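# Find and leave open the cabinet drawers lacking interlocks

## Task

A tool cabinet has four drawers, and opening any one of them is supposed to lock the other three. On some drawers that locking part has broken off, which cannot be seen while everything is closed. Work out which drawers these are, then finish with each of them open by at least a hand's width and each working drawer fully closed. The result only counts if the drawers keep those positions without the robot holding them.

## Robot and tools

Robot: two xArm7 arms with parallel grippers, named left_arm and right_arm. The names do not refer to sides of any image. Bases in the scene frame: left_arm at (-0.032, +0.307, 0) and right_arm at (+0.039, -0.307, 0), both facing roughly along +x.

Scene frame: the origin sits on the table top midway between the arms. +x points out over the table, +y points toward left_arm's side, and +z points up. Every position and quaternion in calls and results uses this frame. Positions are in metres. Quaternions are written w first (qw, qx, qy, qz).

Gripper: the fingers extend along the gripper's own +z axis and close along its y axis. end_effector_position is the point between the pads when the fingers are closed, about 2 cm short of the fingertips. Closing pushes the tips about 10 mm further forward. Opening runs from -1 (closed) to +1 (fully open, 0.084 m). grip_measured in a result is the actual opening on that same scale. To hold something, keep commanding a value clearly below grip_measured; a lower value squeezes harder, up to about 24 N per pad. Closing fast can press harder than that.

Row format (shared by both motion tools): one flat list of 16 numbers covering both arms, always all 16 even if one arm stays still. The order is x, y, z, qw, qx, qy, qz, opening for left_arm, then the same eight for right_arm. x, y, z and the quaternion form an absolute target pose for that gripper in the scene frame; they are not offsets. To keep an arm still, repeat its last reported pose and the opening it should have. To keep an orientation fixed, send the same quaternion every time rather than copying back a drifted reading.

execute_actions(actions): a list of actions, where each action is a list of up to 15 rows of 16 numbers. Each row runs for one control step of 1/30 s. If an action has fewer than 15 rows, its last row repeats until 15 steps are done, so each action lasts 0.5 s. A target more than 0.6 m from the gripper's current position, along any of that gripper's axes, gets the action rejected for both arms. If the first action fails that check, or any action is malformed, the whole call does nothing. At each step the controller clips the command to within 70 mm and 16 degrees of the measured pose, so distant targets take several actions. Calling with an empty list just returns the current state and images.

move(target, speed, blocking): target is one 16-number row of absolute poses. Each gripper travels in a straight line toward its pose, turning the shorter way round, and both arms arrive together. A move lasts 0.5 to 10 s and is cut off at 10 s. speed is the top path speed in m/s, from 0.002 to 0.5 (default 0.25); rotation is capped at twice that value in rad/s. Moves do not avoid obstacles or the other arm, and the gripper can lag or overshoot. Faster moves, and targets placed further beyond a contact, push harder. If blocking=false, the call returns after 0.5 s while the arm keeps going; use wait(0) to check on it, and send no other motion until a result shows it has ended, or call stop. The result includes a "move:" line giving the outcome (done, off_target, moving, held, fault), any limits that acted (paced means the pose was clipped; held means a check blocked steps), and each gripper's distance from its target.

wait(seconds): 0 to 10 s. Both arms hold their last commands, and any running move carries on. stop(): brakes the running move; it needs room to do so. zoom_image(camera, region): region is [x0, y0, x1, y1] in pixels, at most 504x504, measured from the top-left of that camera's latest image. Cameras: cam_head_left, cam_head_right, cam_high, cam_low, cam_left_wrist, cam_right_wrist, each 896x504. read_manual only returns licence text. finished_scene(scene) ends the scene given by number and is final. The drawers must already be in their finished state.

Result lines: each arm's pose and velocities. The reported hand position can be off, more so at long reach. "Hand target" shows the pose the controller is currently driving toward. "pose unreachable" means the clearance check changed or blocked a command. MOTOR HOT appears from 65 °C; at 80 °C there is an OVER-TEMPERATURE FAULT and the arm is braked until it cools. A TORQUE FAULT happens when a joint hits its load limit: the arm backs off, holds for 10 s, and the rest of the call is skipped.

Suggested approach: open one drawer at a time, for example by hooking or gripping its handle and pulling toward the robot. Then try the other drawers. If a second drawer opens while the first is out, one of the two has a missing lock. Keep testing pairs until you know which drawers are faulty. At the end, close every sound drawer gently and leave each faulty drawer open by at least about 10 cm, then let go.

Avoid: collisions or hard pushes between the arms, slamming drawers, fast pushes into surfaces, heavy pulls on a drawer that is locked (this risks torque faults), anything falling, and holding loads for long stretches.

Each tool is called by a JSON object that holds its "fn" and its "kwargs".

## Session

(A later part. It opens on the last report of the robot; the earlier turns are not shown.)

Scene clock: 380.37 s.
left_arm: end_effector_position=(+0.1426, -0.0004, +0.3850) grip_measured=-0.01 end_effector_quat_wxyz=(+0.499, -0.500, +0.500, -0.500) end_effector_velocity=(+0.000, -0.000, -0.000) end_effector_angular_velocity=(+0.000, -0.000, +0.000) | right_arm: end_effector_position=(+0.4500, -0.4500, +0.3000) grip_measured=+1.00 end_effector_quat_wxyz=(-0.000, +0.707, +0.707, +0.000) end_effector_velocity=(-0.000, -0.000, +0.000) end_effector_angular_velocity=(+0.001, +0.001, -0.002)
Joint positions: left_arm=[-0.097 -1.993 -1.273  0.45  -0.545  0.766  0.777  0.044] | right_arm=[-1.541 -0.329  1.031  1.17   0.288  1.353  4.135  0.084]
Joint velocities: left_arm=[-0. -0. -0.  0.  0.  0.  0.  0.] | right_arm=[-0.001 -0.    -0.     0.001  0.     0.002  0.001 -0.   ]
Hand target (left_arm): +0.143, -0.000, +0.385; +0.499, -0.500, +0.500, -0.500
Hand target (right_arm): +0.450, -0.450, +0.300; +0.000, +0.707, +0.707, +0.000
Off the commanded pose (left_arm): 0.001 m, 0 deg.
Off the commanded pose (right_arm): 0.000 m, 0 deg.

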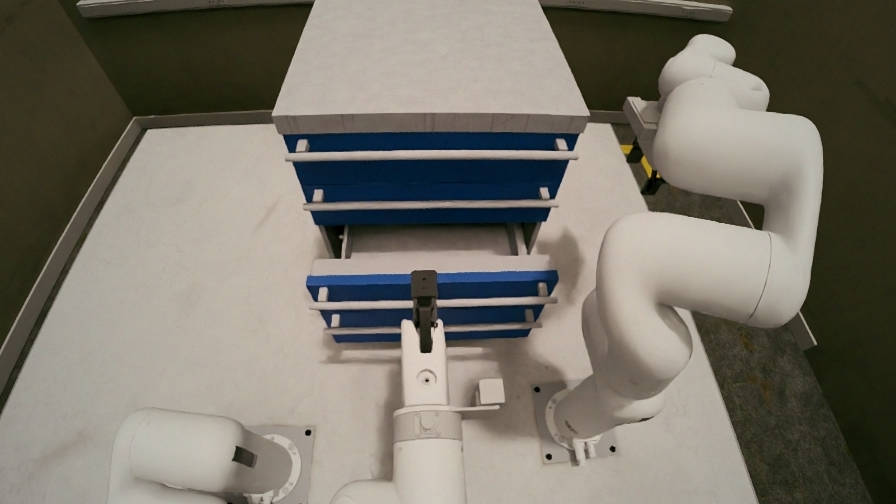

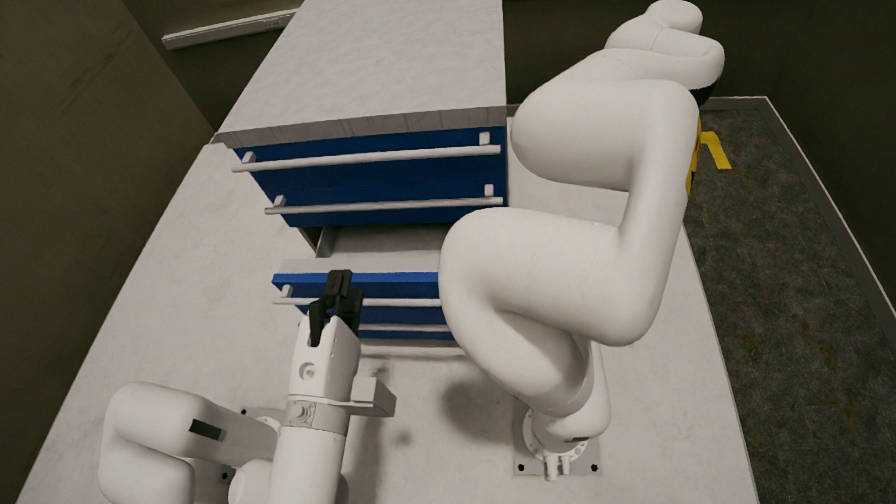

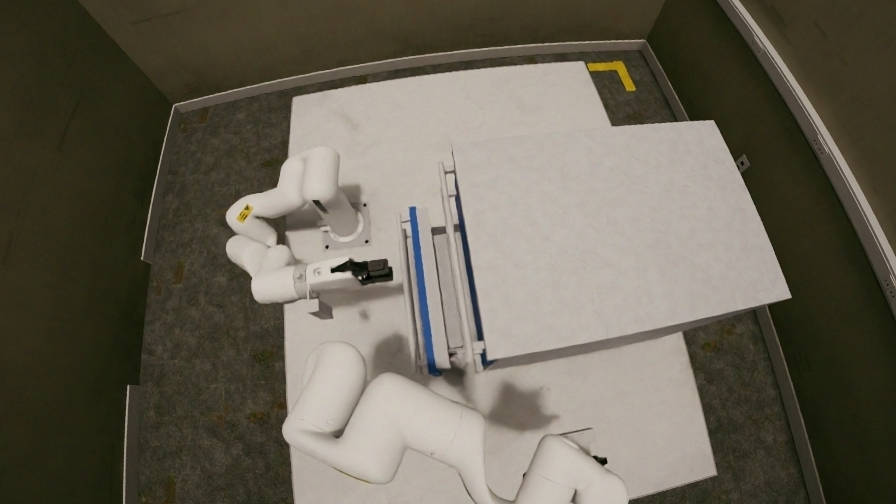

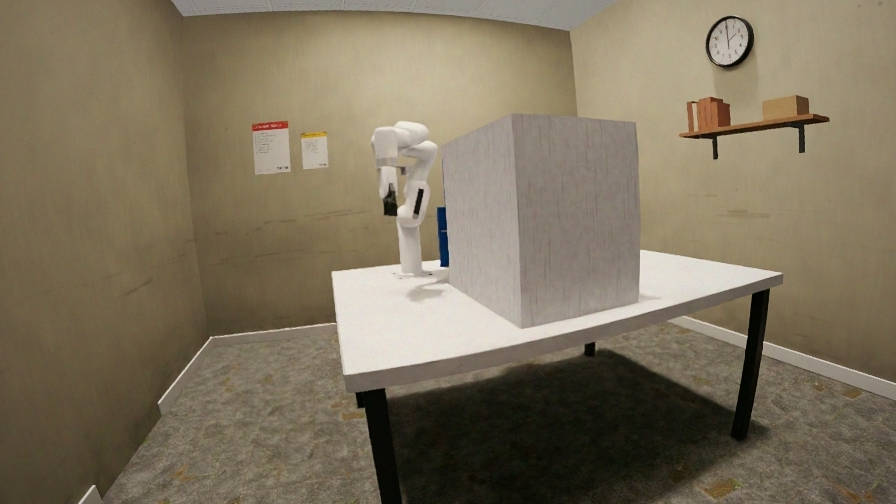

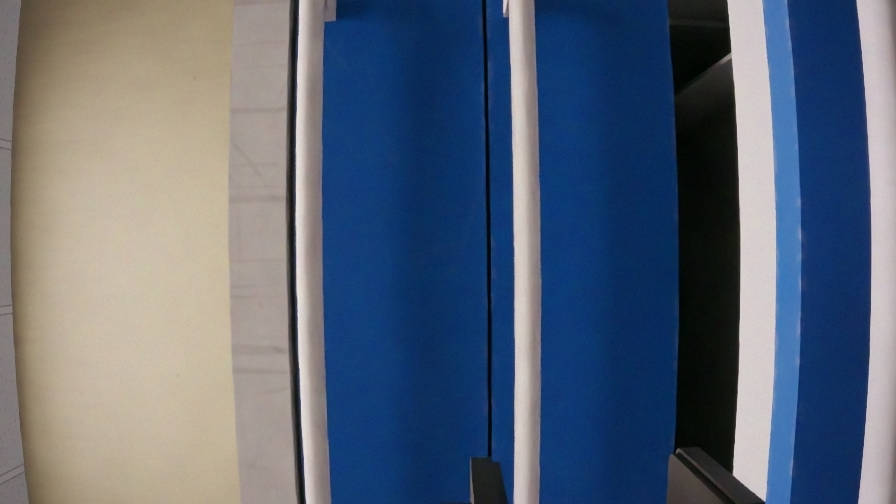

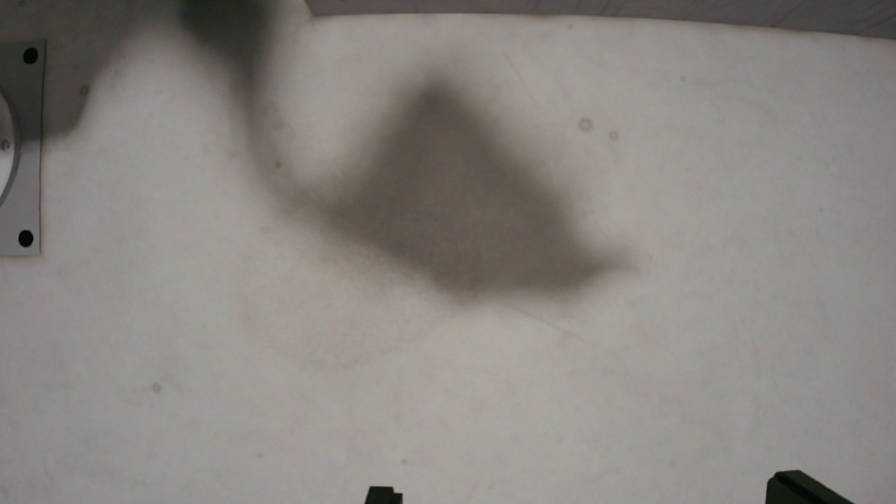

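{"fn": "move", "kwargs": {"target": [0.142,0,0.286,-0.5,0.5,-0.5,0.5,0.0,0.45,-0.45,0.30,0,0.707,0.707,0,1], "speed": 0.1}}

{"fn": "move", "kwargs": {"target": [0.18,0,0.286,-0.5,0.5,-0.5,0.5,0.0,0.45,-0.45,0.30,0,0.707,0.707,0,1], "speed": 0.06}}

Scene clock: 388.30 s.
left_arm: end_effector_position=(+0.1422, +0.0002, +0.2868) grip_measured=-0.01 end_effector_quat_wxyz=(+0.500, -0.500, +0.500, -0.500) end_effector_velocity=(+0.000, +0.000, -0.001) end_effector_angular_velocity=(+0.001, +0.000, +0.001) | right_arm: end_effector_position=(+0.4500, -0.4500, +0.3000) grip_measured=+1.00 end_effector_quat_wxyz=(-0.000, +0.707, +0.707, -0.000) end_effector_velocity=(-0.000, -0.000, -0.000) end_effector_angular_velocity=(-0.000, +0.001, +0.000)
Joint positions: left_arm=[-0.313 -2.035 -1.649  0.39  -0.653  0.828  0.553  0.044] | right_arm=[-1.541 -0.329  1.031  1.17   0.288  1.353  4.135  0.084]
Joint velocities: left_arm=[-0.001  0.    -0.003  0.    -0.     0.001 -0.002 -0.   ] | right_arm=[-0.    -0.     0.    -0.    -0.001 -0.     0.    -0.   ]
Hand target (left_arm): +0.142, +0.000, +0.287; +0.500, -0.500, +0.500, -0.500
Hand target (right_arm): +0.450, -0.450, +0.300; -0.000, +0.707, +0.707, -0.000
Off the commanded pose (left_arm): 0.001 m, 0 deg.
Off the commanded pose (right_arm): 0.000 m, 0 deg.
move: done

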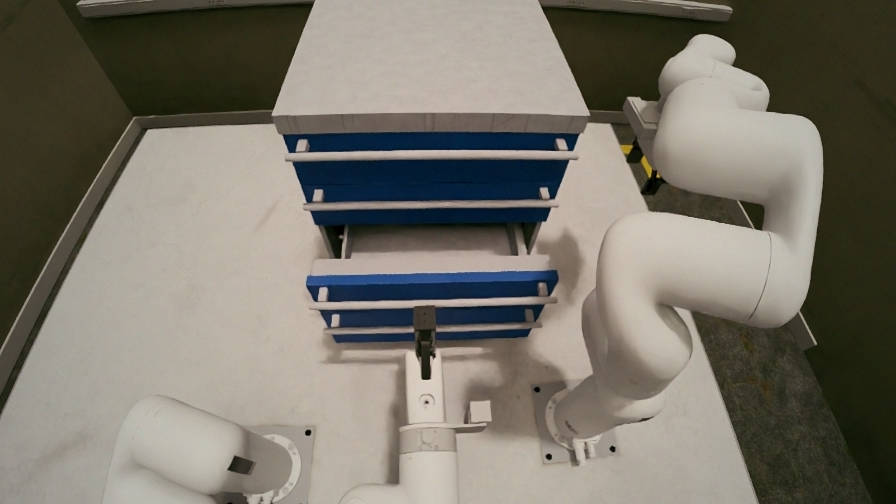

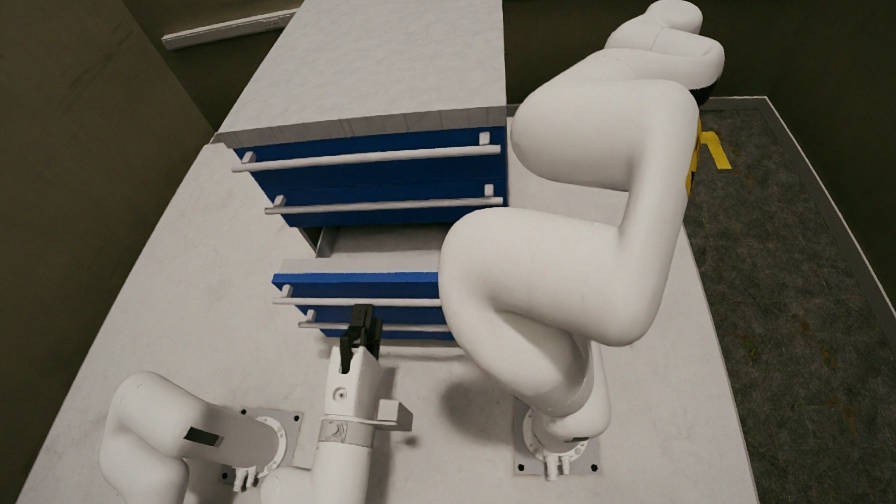

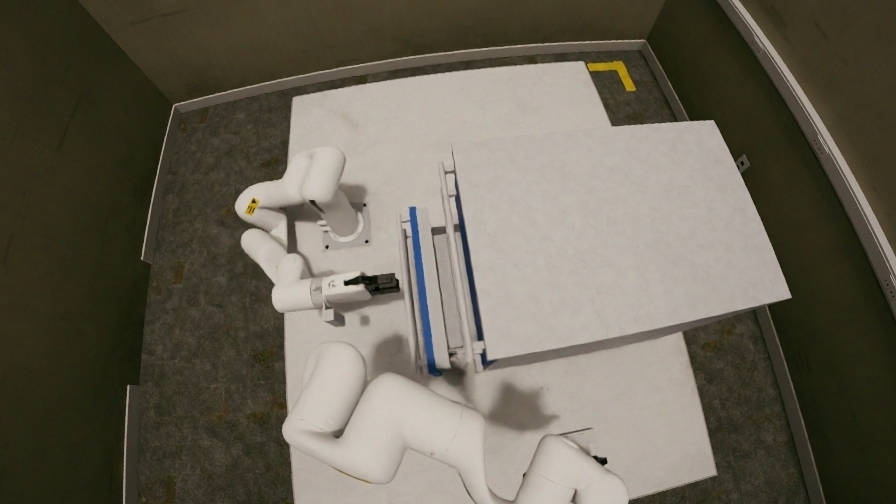

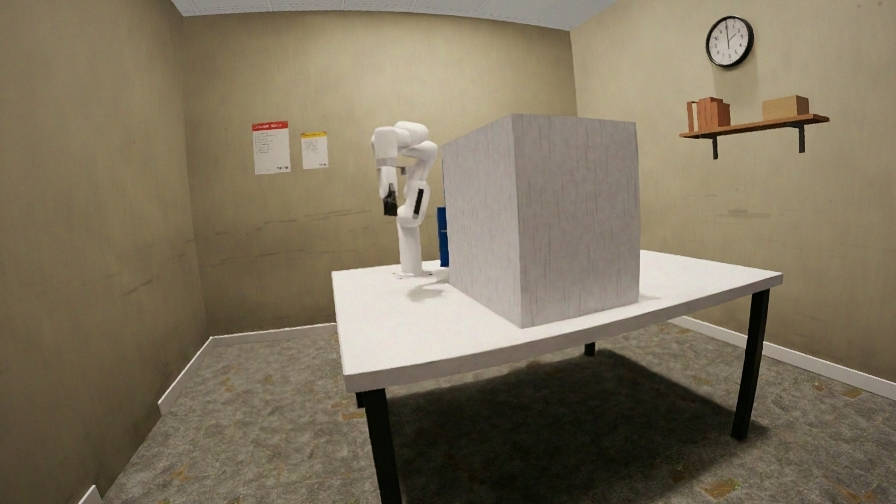

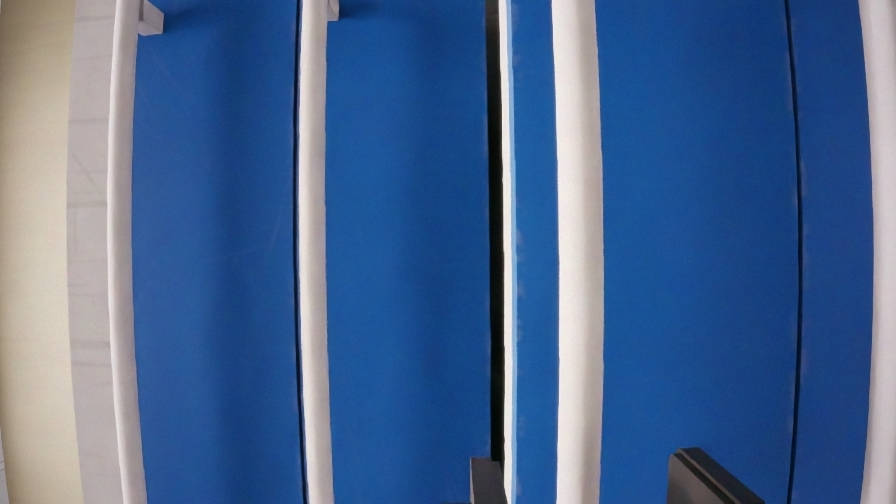

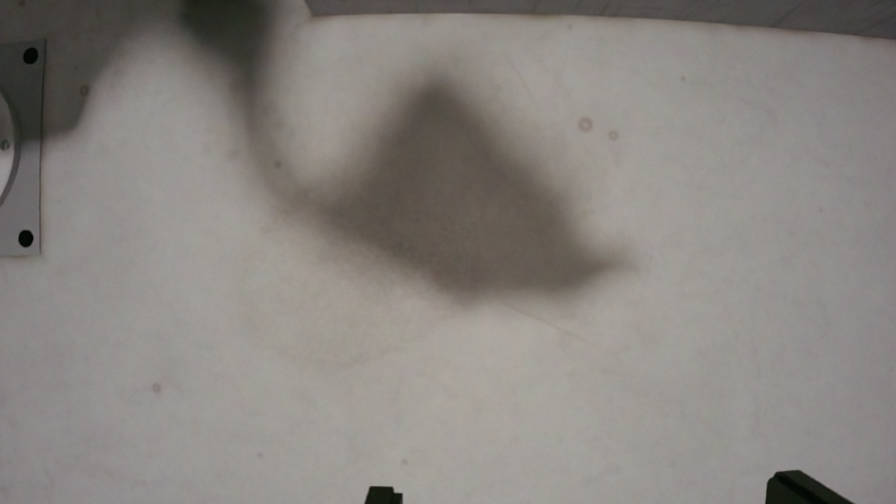

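Scene clock: 389.23 s.
left_arm: end_effector_position=(+0.1796, -0.0001, +0.2861) grip_measured=-0.01 end_effector_quat_wxyz=(+0.500, -0.500, +0.500, -0.500) end_effector_velocity=(-0.000, -0.001, +0.000) end_effector_angular_velocity=(+0.000, -0.000, -0.003) | right_arm: end_effector_position=(+0.4500, -0.4500, +0.3000) grip_measured=+1.00 end_effector_quat_wxyz=(+0.000, +0.707, +0.707, +0.000) end_effector_velocity=(+0.001, +0.000, +0.000) end_effector_angular_velocity=(-0.001, -0.002, +0.000)
Joint positions: left_arm=[-0.189 -1.998 -1.674  0.368 -0.74   0.68   0.596  0.044] | right_arm=[-1.541 -0.329  1.031  1.17   0.288  1.353  4.135  0.084]
Joint velocities: left_arm=[ 0.     0.001  0.     0.    -0.001 -0.003  0.001 -0.   ] | right_arm=[ 0.001 -0.    -0.     0.001 -0.    -0.001  0.001 -0.   ]
Hand target (left_arm): +0.180, +0.000, +0.286; +0.500, -0.500, +0.500, -0.500
Hand target (right_arm): +0.450, -0.450, +0.300; -0.000, +0.707, +0.707, -0.000
Off the commanded pose (left_arm): 0.000 m, 0 deg.
Off the commanded pose (right_arm): 0.000 m, 0 deg.
move: done

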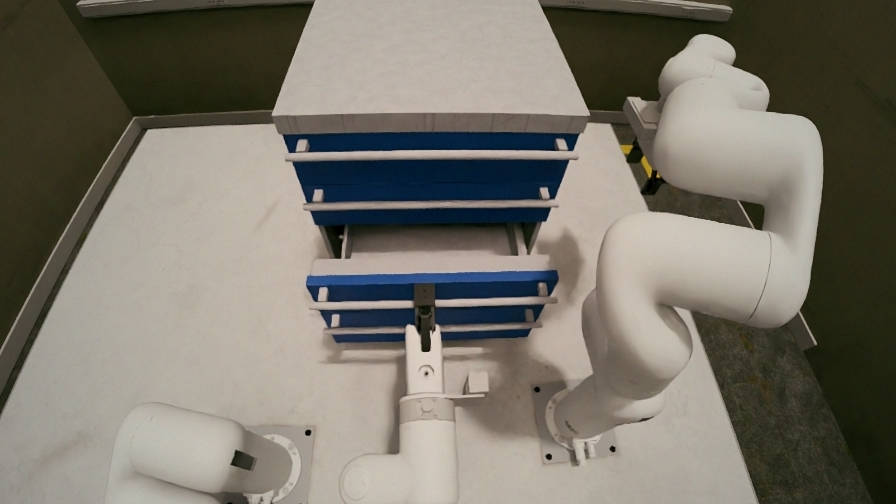

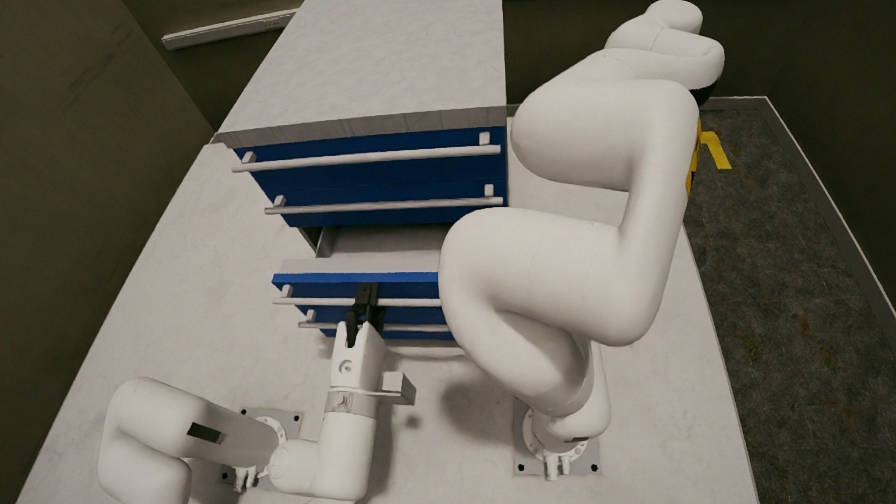

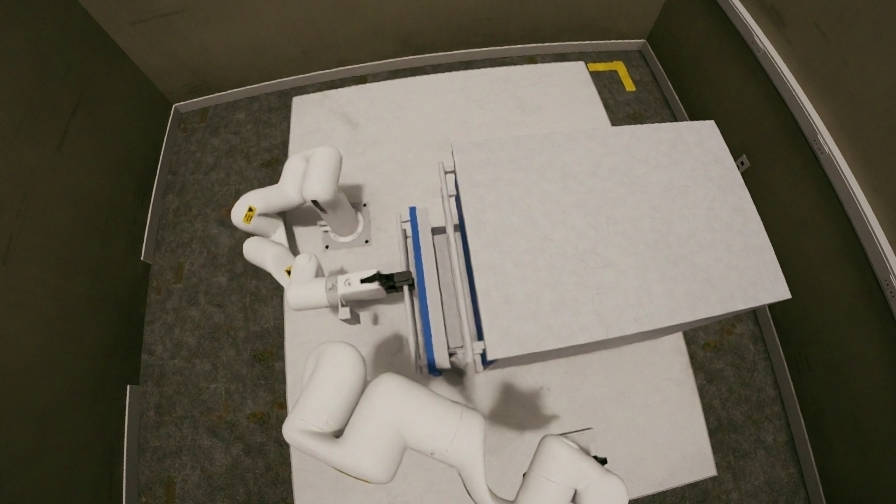

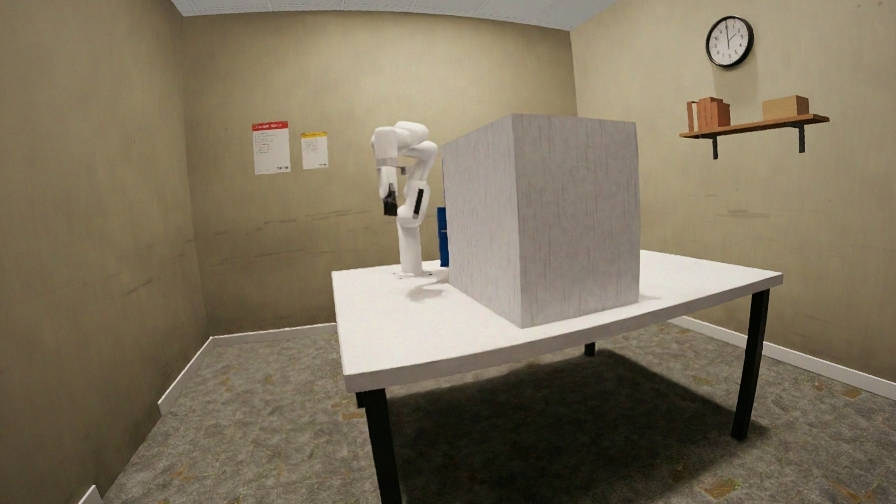

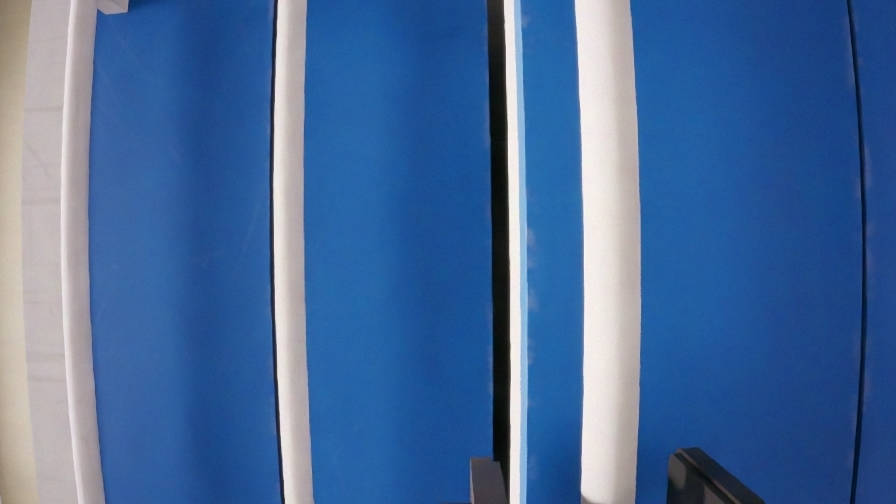

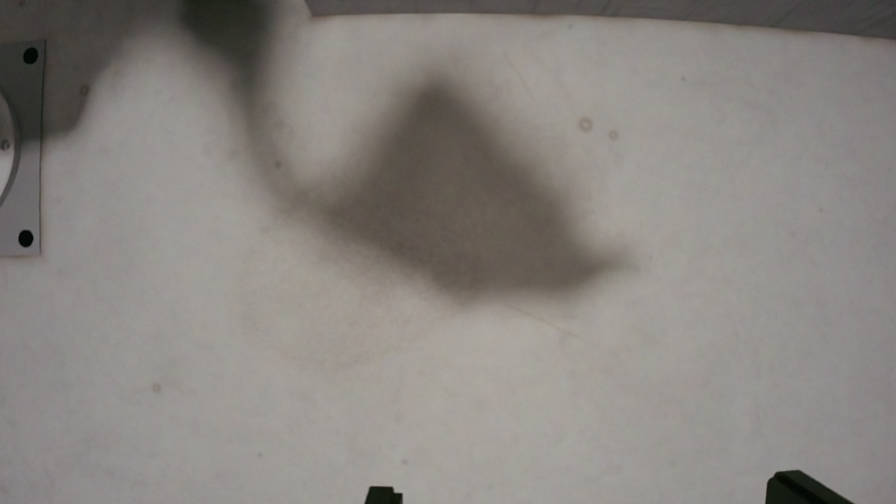

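{"fn": "execute_actions", "kwargs": {"actions": [[[0.18,0,0.286,-0.5,0.5,-0.5,0.5,-0.4,0.45,-0.45,0.30,0,0.707,0.707,0,1],[0.18,0,0.286,-0.5,0.5,-0.5,0.5,-0.4,0.45,-0.45,0.30,0,0.707,0.707,0,1],[0.18,0,0.286,-0.5,0.5,-0.5,0.5,-0.6,0.45,-0.45,0.30,0,0.707,0.707,0,1],[0.18,0,0.286,-0.5,0.5,-0.5,0.5,-0.6,0.45,-0.45,0.30,0,0.707,0.707,0,1],[0.18,0,0.286,-0.5,0.5,-0.5,0.5,-0.6,0.45,-0.45,0.30,0,0.707,0.707,0,1],[0.18,0,0.286,-0.5,0.5,-0.5,0.5,-0.6,0.45,-0.45,0.30,0,0.707,0.707,0,1],[0.18,0,0.286,-0.5,0.5,-0.5,0.5,-0.6,0.45,-0.45,0.30,0,0.707,0.707,0,1],[0.18,0,0.286,-0.5,0.5,-0.5,0.5,-0.7,0.45,-0.45,0.30,0,0.707,0.707,0,1],[0.18,0,0.286,-0.5,0.5,-0.5,0.5,-0.8,0.45,-0.45,0.30,0,0.707,0.707,0,1],[0.18,0,0.286,-0.5,0.5,-0.5,0.5,-1,0.45,-0.45,0.30,0,0.707,0.707,0,1]]]}}

{"fn": "move", "kwargs": {"target": [0.298,0,0.286,-0.5,0.5,-0.5,0.5,-1,0.45,-0.45,0.30,0,0.707,0.707,0,1], "speed": 0.07}}

Scene clock: 405.30 s.
left_arm: end_effector_position=(+0.1800, -0.0000, +0.2852) grip_measured=-0.74 end_effector_quat_wxyz=(+0.500, -0.500, +0.501, -0.499) end_effector_velocity=(+0.000, +0.000, +0.001) end_effector_angular_velocity=(-0.000, -0.001, -0.001) | right_arm: end_effector_position=(+0.4500, -0.4500, +0.3000) grip_measured=+1.00 end_effector_quat_wxyz=(+0.000, +0.707, +0.707, -0.000) end_effector_velocity=(+0.000, +0.000, +0.000) end_effector_angular_velocity=(-0.000, +0.000, -0.001)
Joint positions: left_arm=[-0.188 -1.997 -1.675  0.368 -0.742  0.681  0.597  0.012] | right_arm=[-1.541 -0.329  1.031  1.17   0.288  1.353  4.135  0.084]
Joint velocities: left_arm=[ 0.    -0.003  0.    -0.    -0.002  0.     0.002  0.   ] | right_arm=[ 0.     0.    -0.     0.001 -0.     0.001  0.001  0.   ]
Hand target (left_arm): +0.180, +0.000, +0.286; +0.500, -0.500, +0.500, -0.500
Hand target (right_arm): +0.450, -0.450, +0.300; +0.000, +0.707, +0.707, +0.000
Off the commanded pose (left_arm): 0.001 m, 0 deg.
Off the commanded pose (right_arm): 0.000 m, 0 deg.

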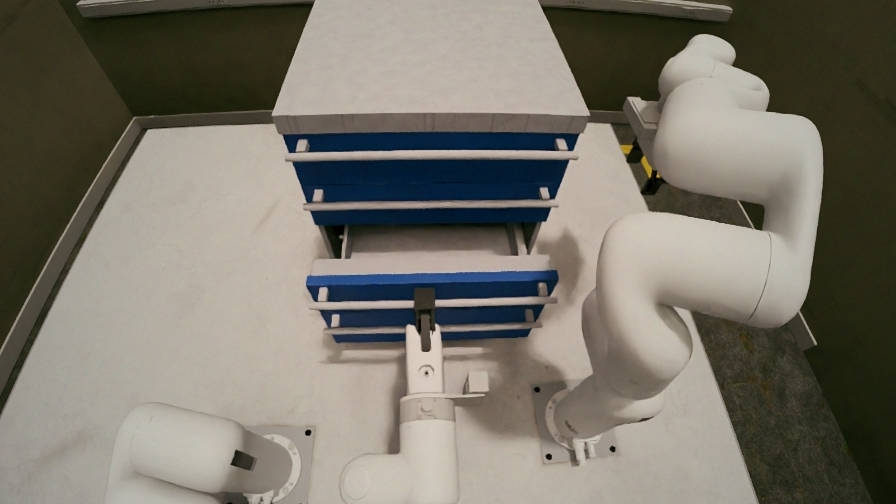

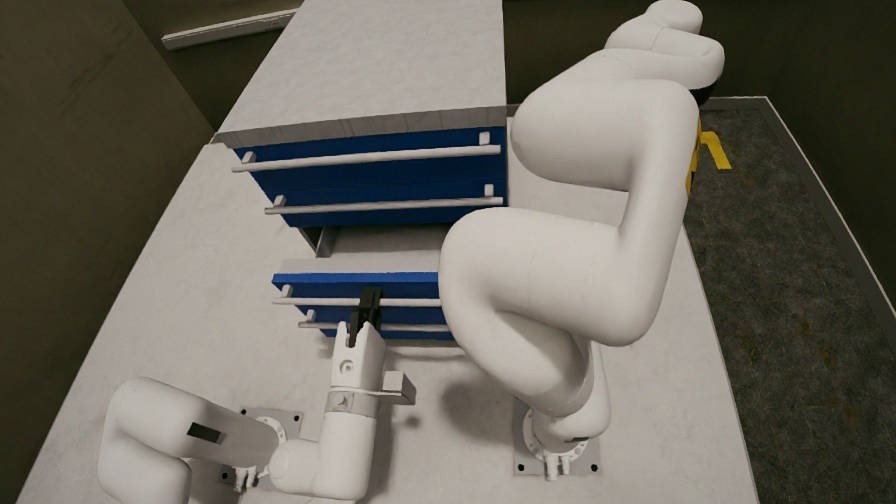

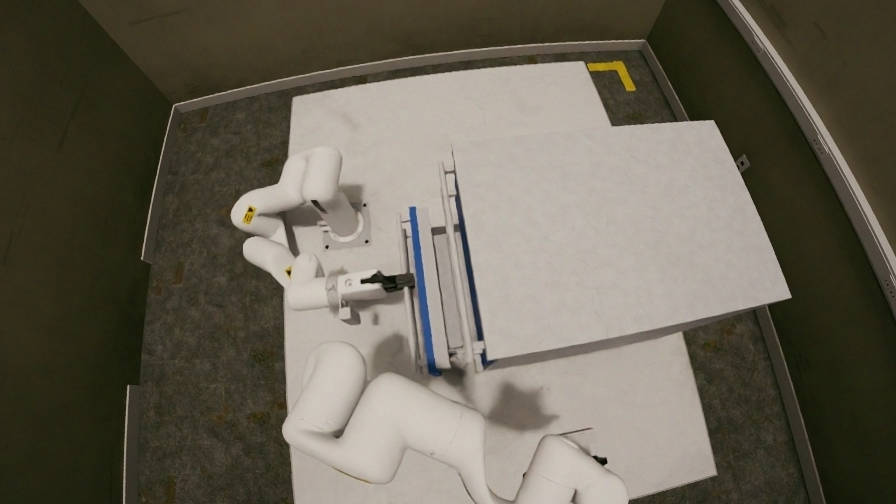

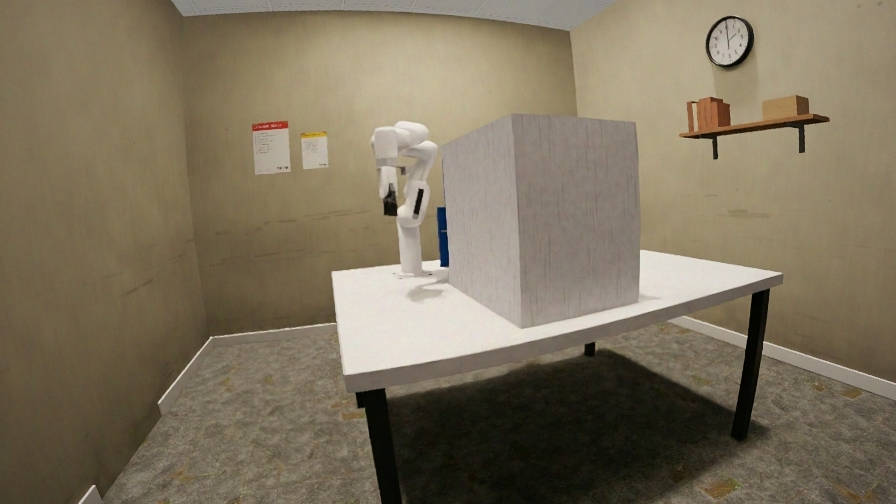

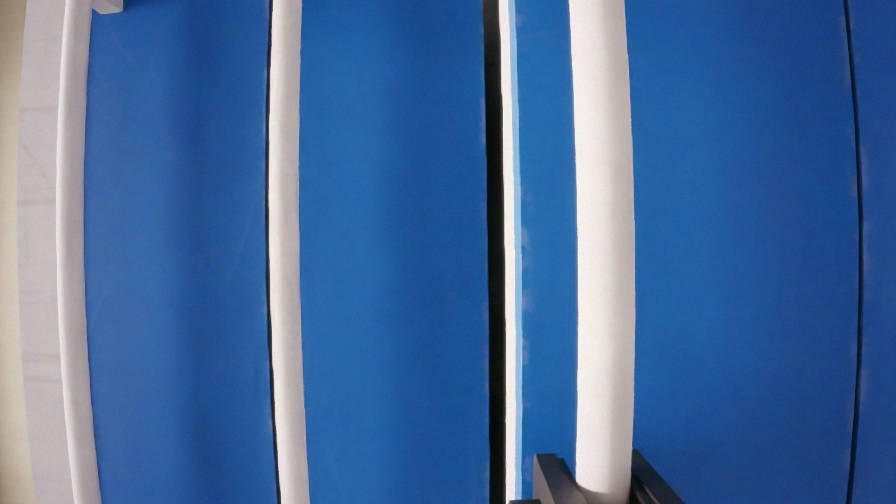

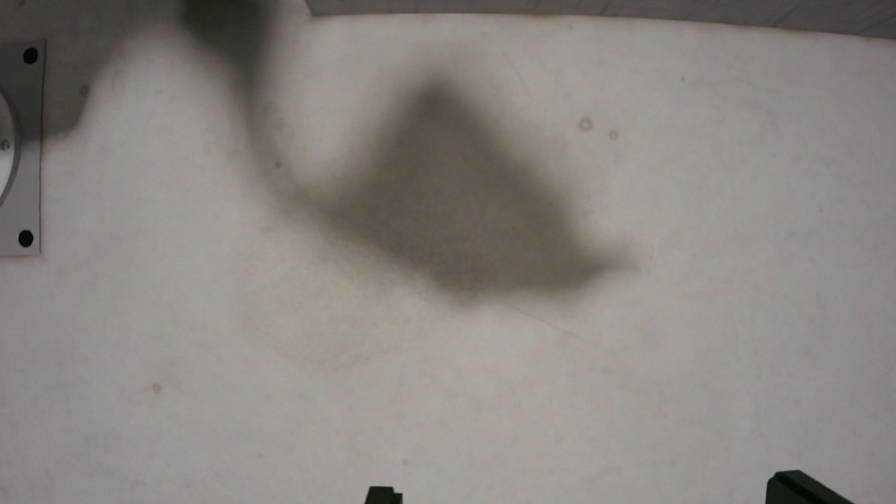

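Scene clock: 407.30 s.
left_arm: end_effector_position=(+0.2970, +0.0005, +0.2859) grip_measured=-0.74 end_effector_quat_wxyz=(+0.500, -0.500, +0.500, -0.500) end_effector_velocity=(+0.000, -0.000, +0.000) end_effector_angular_velocity=(+0.000, -0.001, -0.002) | right_arm: end_effector_position=(+0.4500, -0.4500, +0.3000) grip_measured=+1.00 end_effector_quat_wxyz=(+0.000, +0.707, +0.707, +0.000) end_effector_velocity=(-0.000, +0.000, -0.000) end_effector_angular_velocity=(+0.000, +0.001, -0.000)
Joint positions: left_arm=[ 0.341 -1.772 -1.703  0.443 -1.042  0.168  0.845  0.012] | right_arm=[-1.541 -0.329  1.031  1.17   0.288  1.353  4.135  0.084]
Joint velocities: left_arm=[ 0.004  0.004 -0.     0.001 -0.003 -0.007  0.004  0.   ] | right_arm=[ 0.     0.     0.    -0.001  0.     0.     0.     0.   ]
Hand target (left_arm): +0.297, +0.000, +0.286; +0.501, -0.500, +0.500, -0.500
Hand target (right_arm): +0.450, -0.450, +0.300; +0.000, +0.707, +0.707, +0.000
Off the commanded pose (left_arm): 0.001 m, 0 deg.
Off the commanded pose (right_arm): 0.000 m, 0 deg.
move: done

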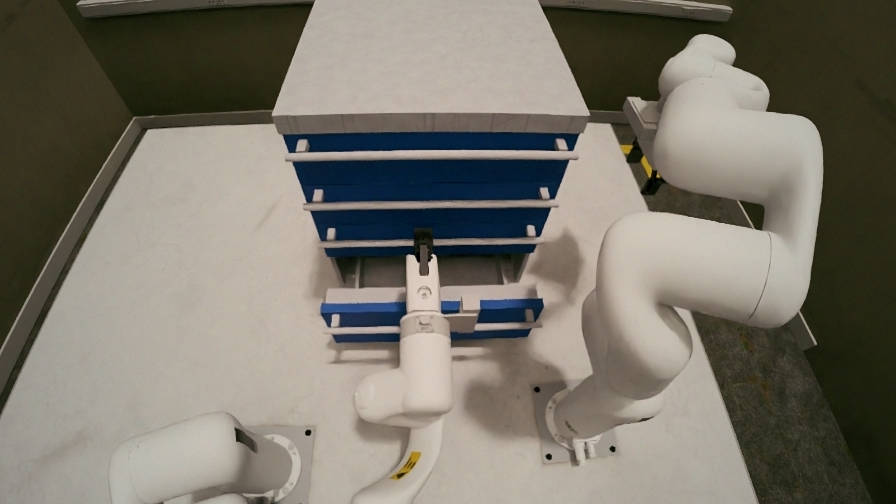

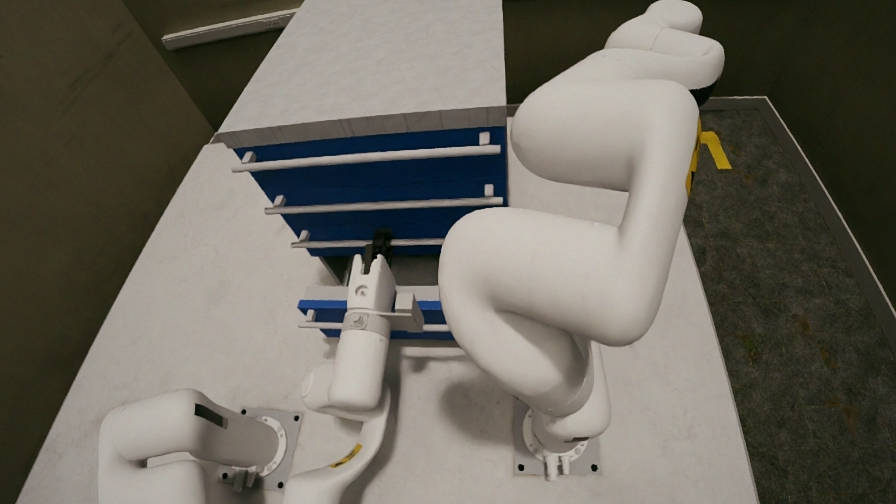

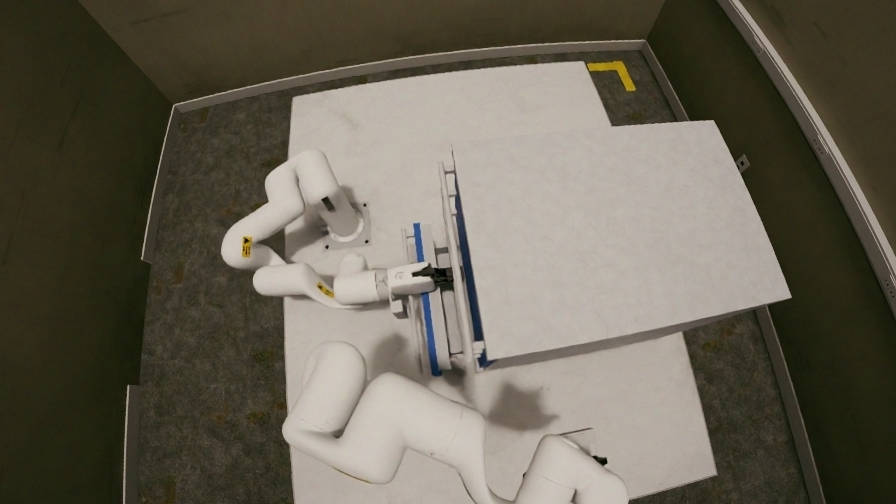

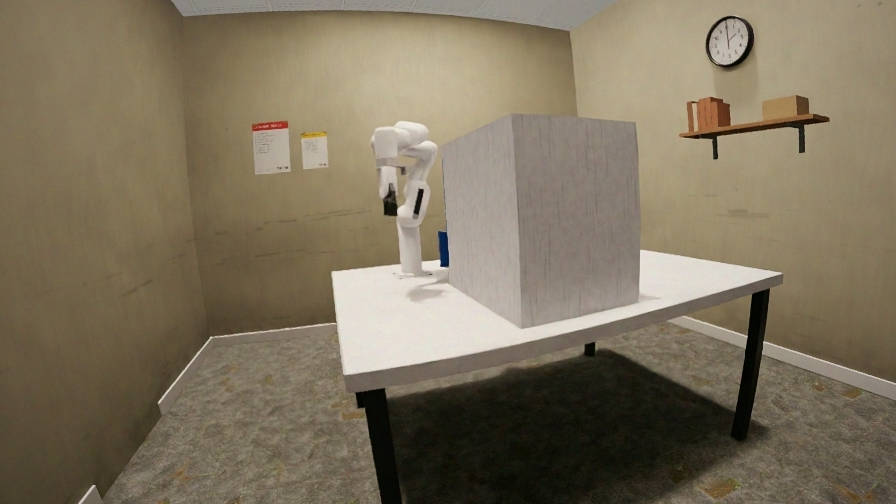

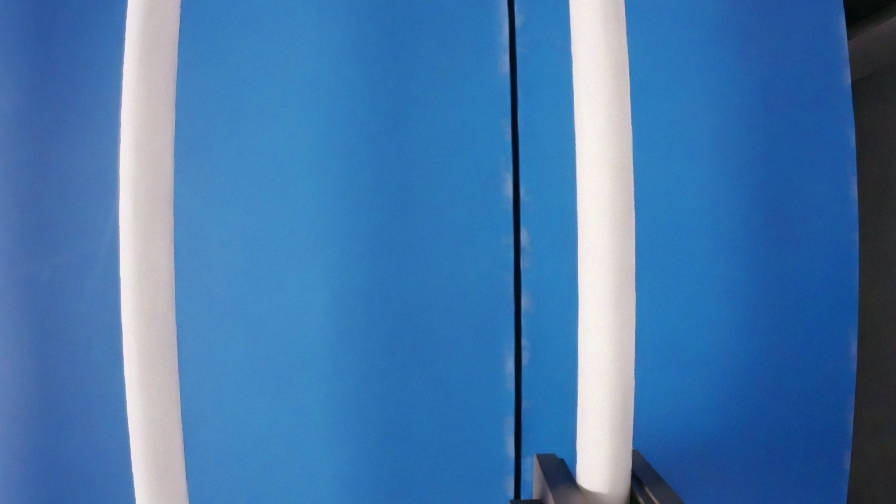

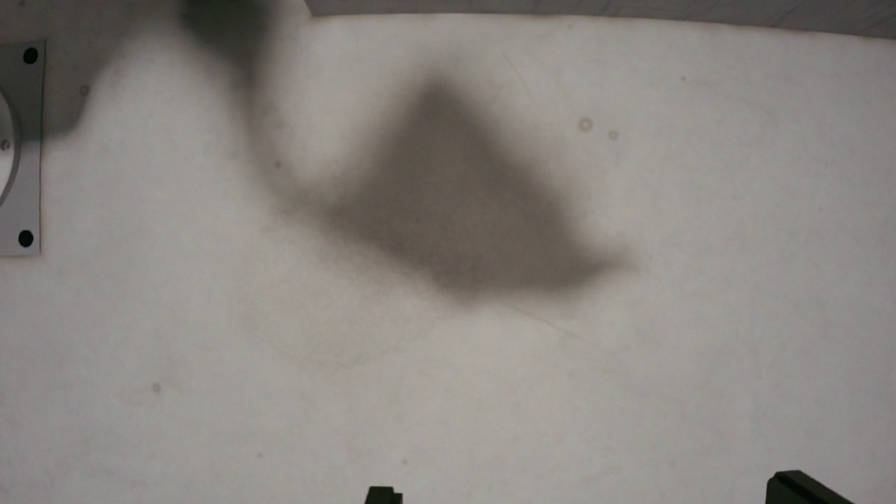

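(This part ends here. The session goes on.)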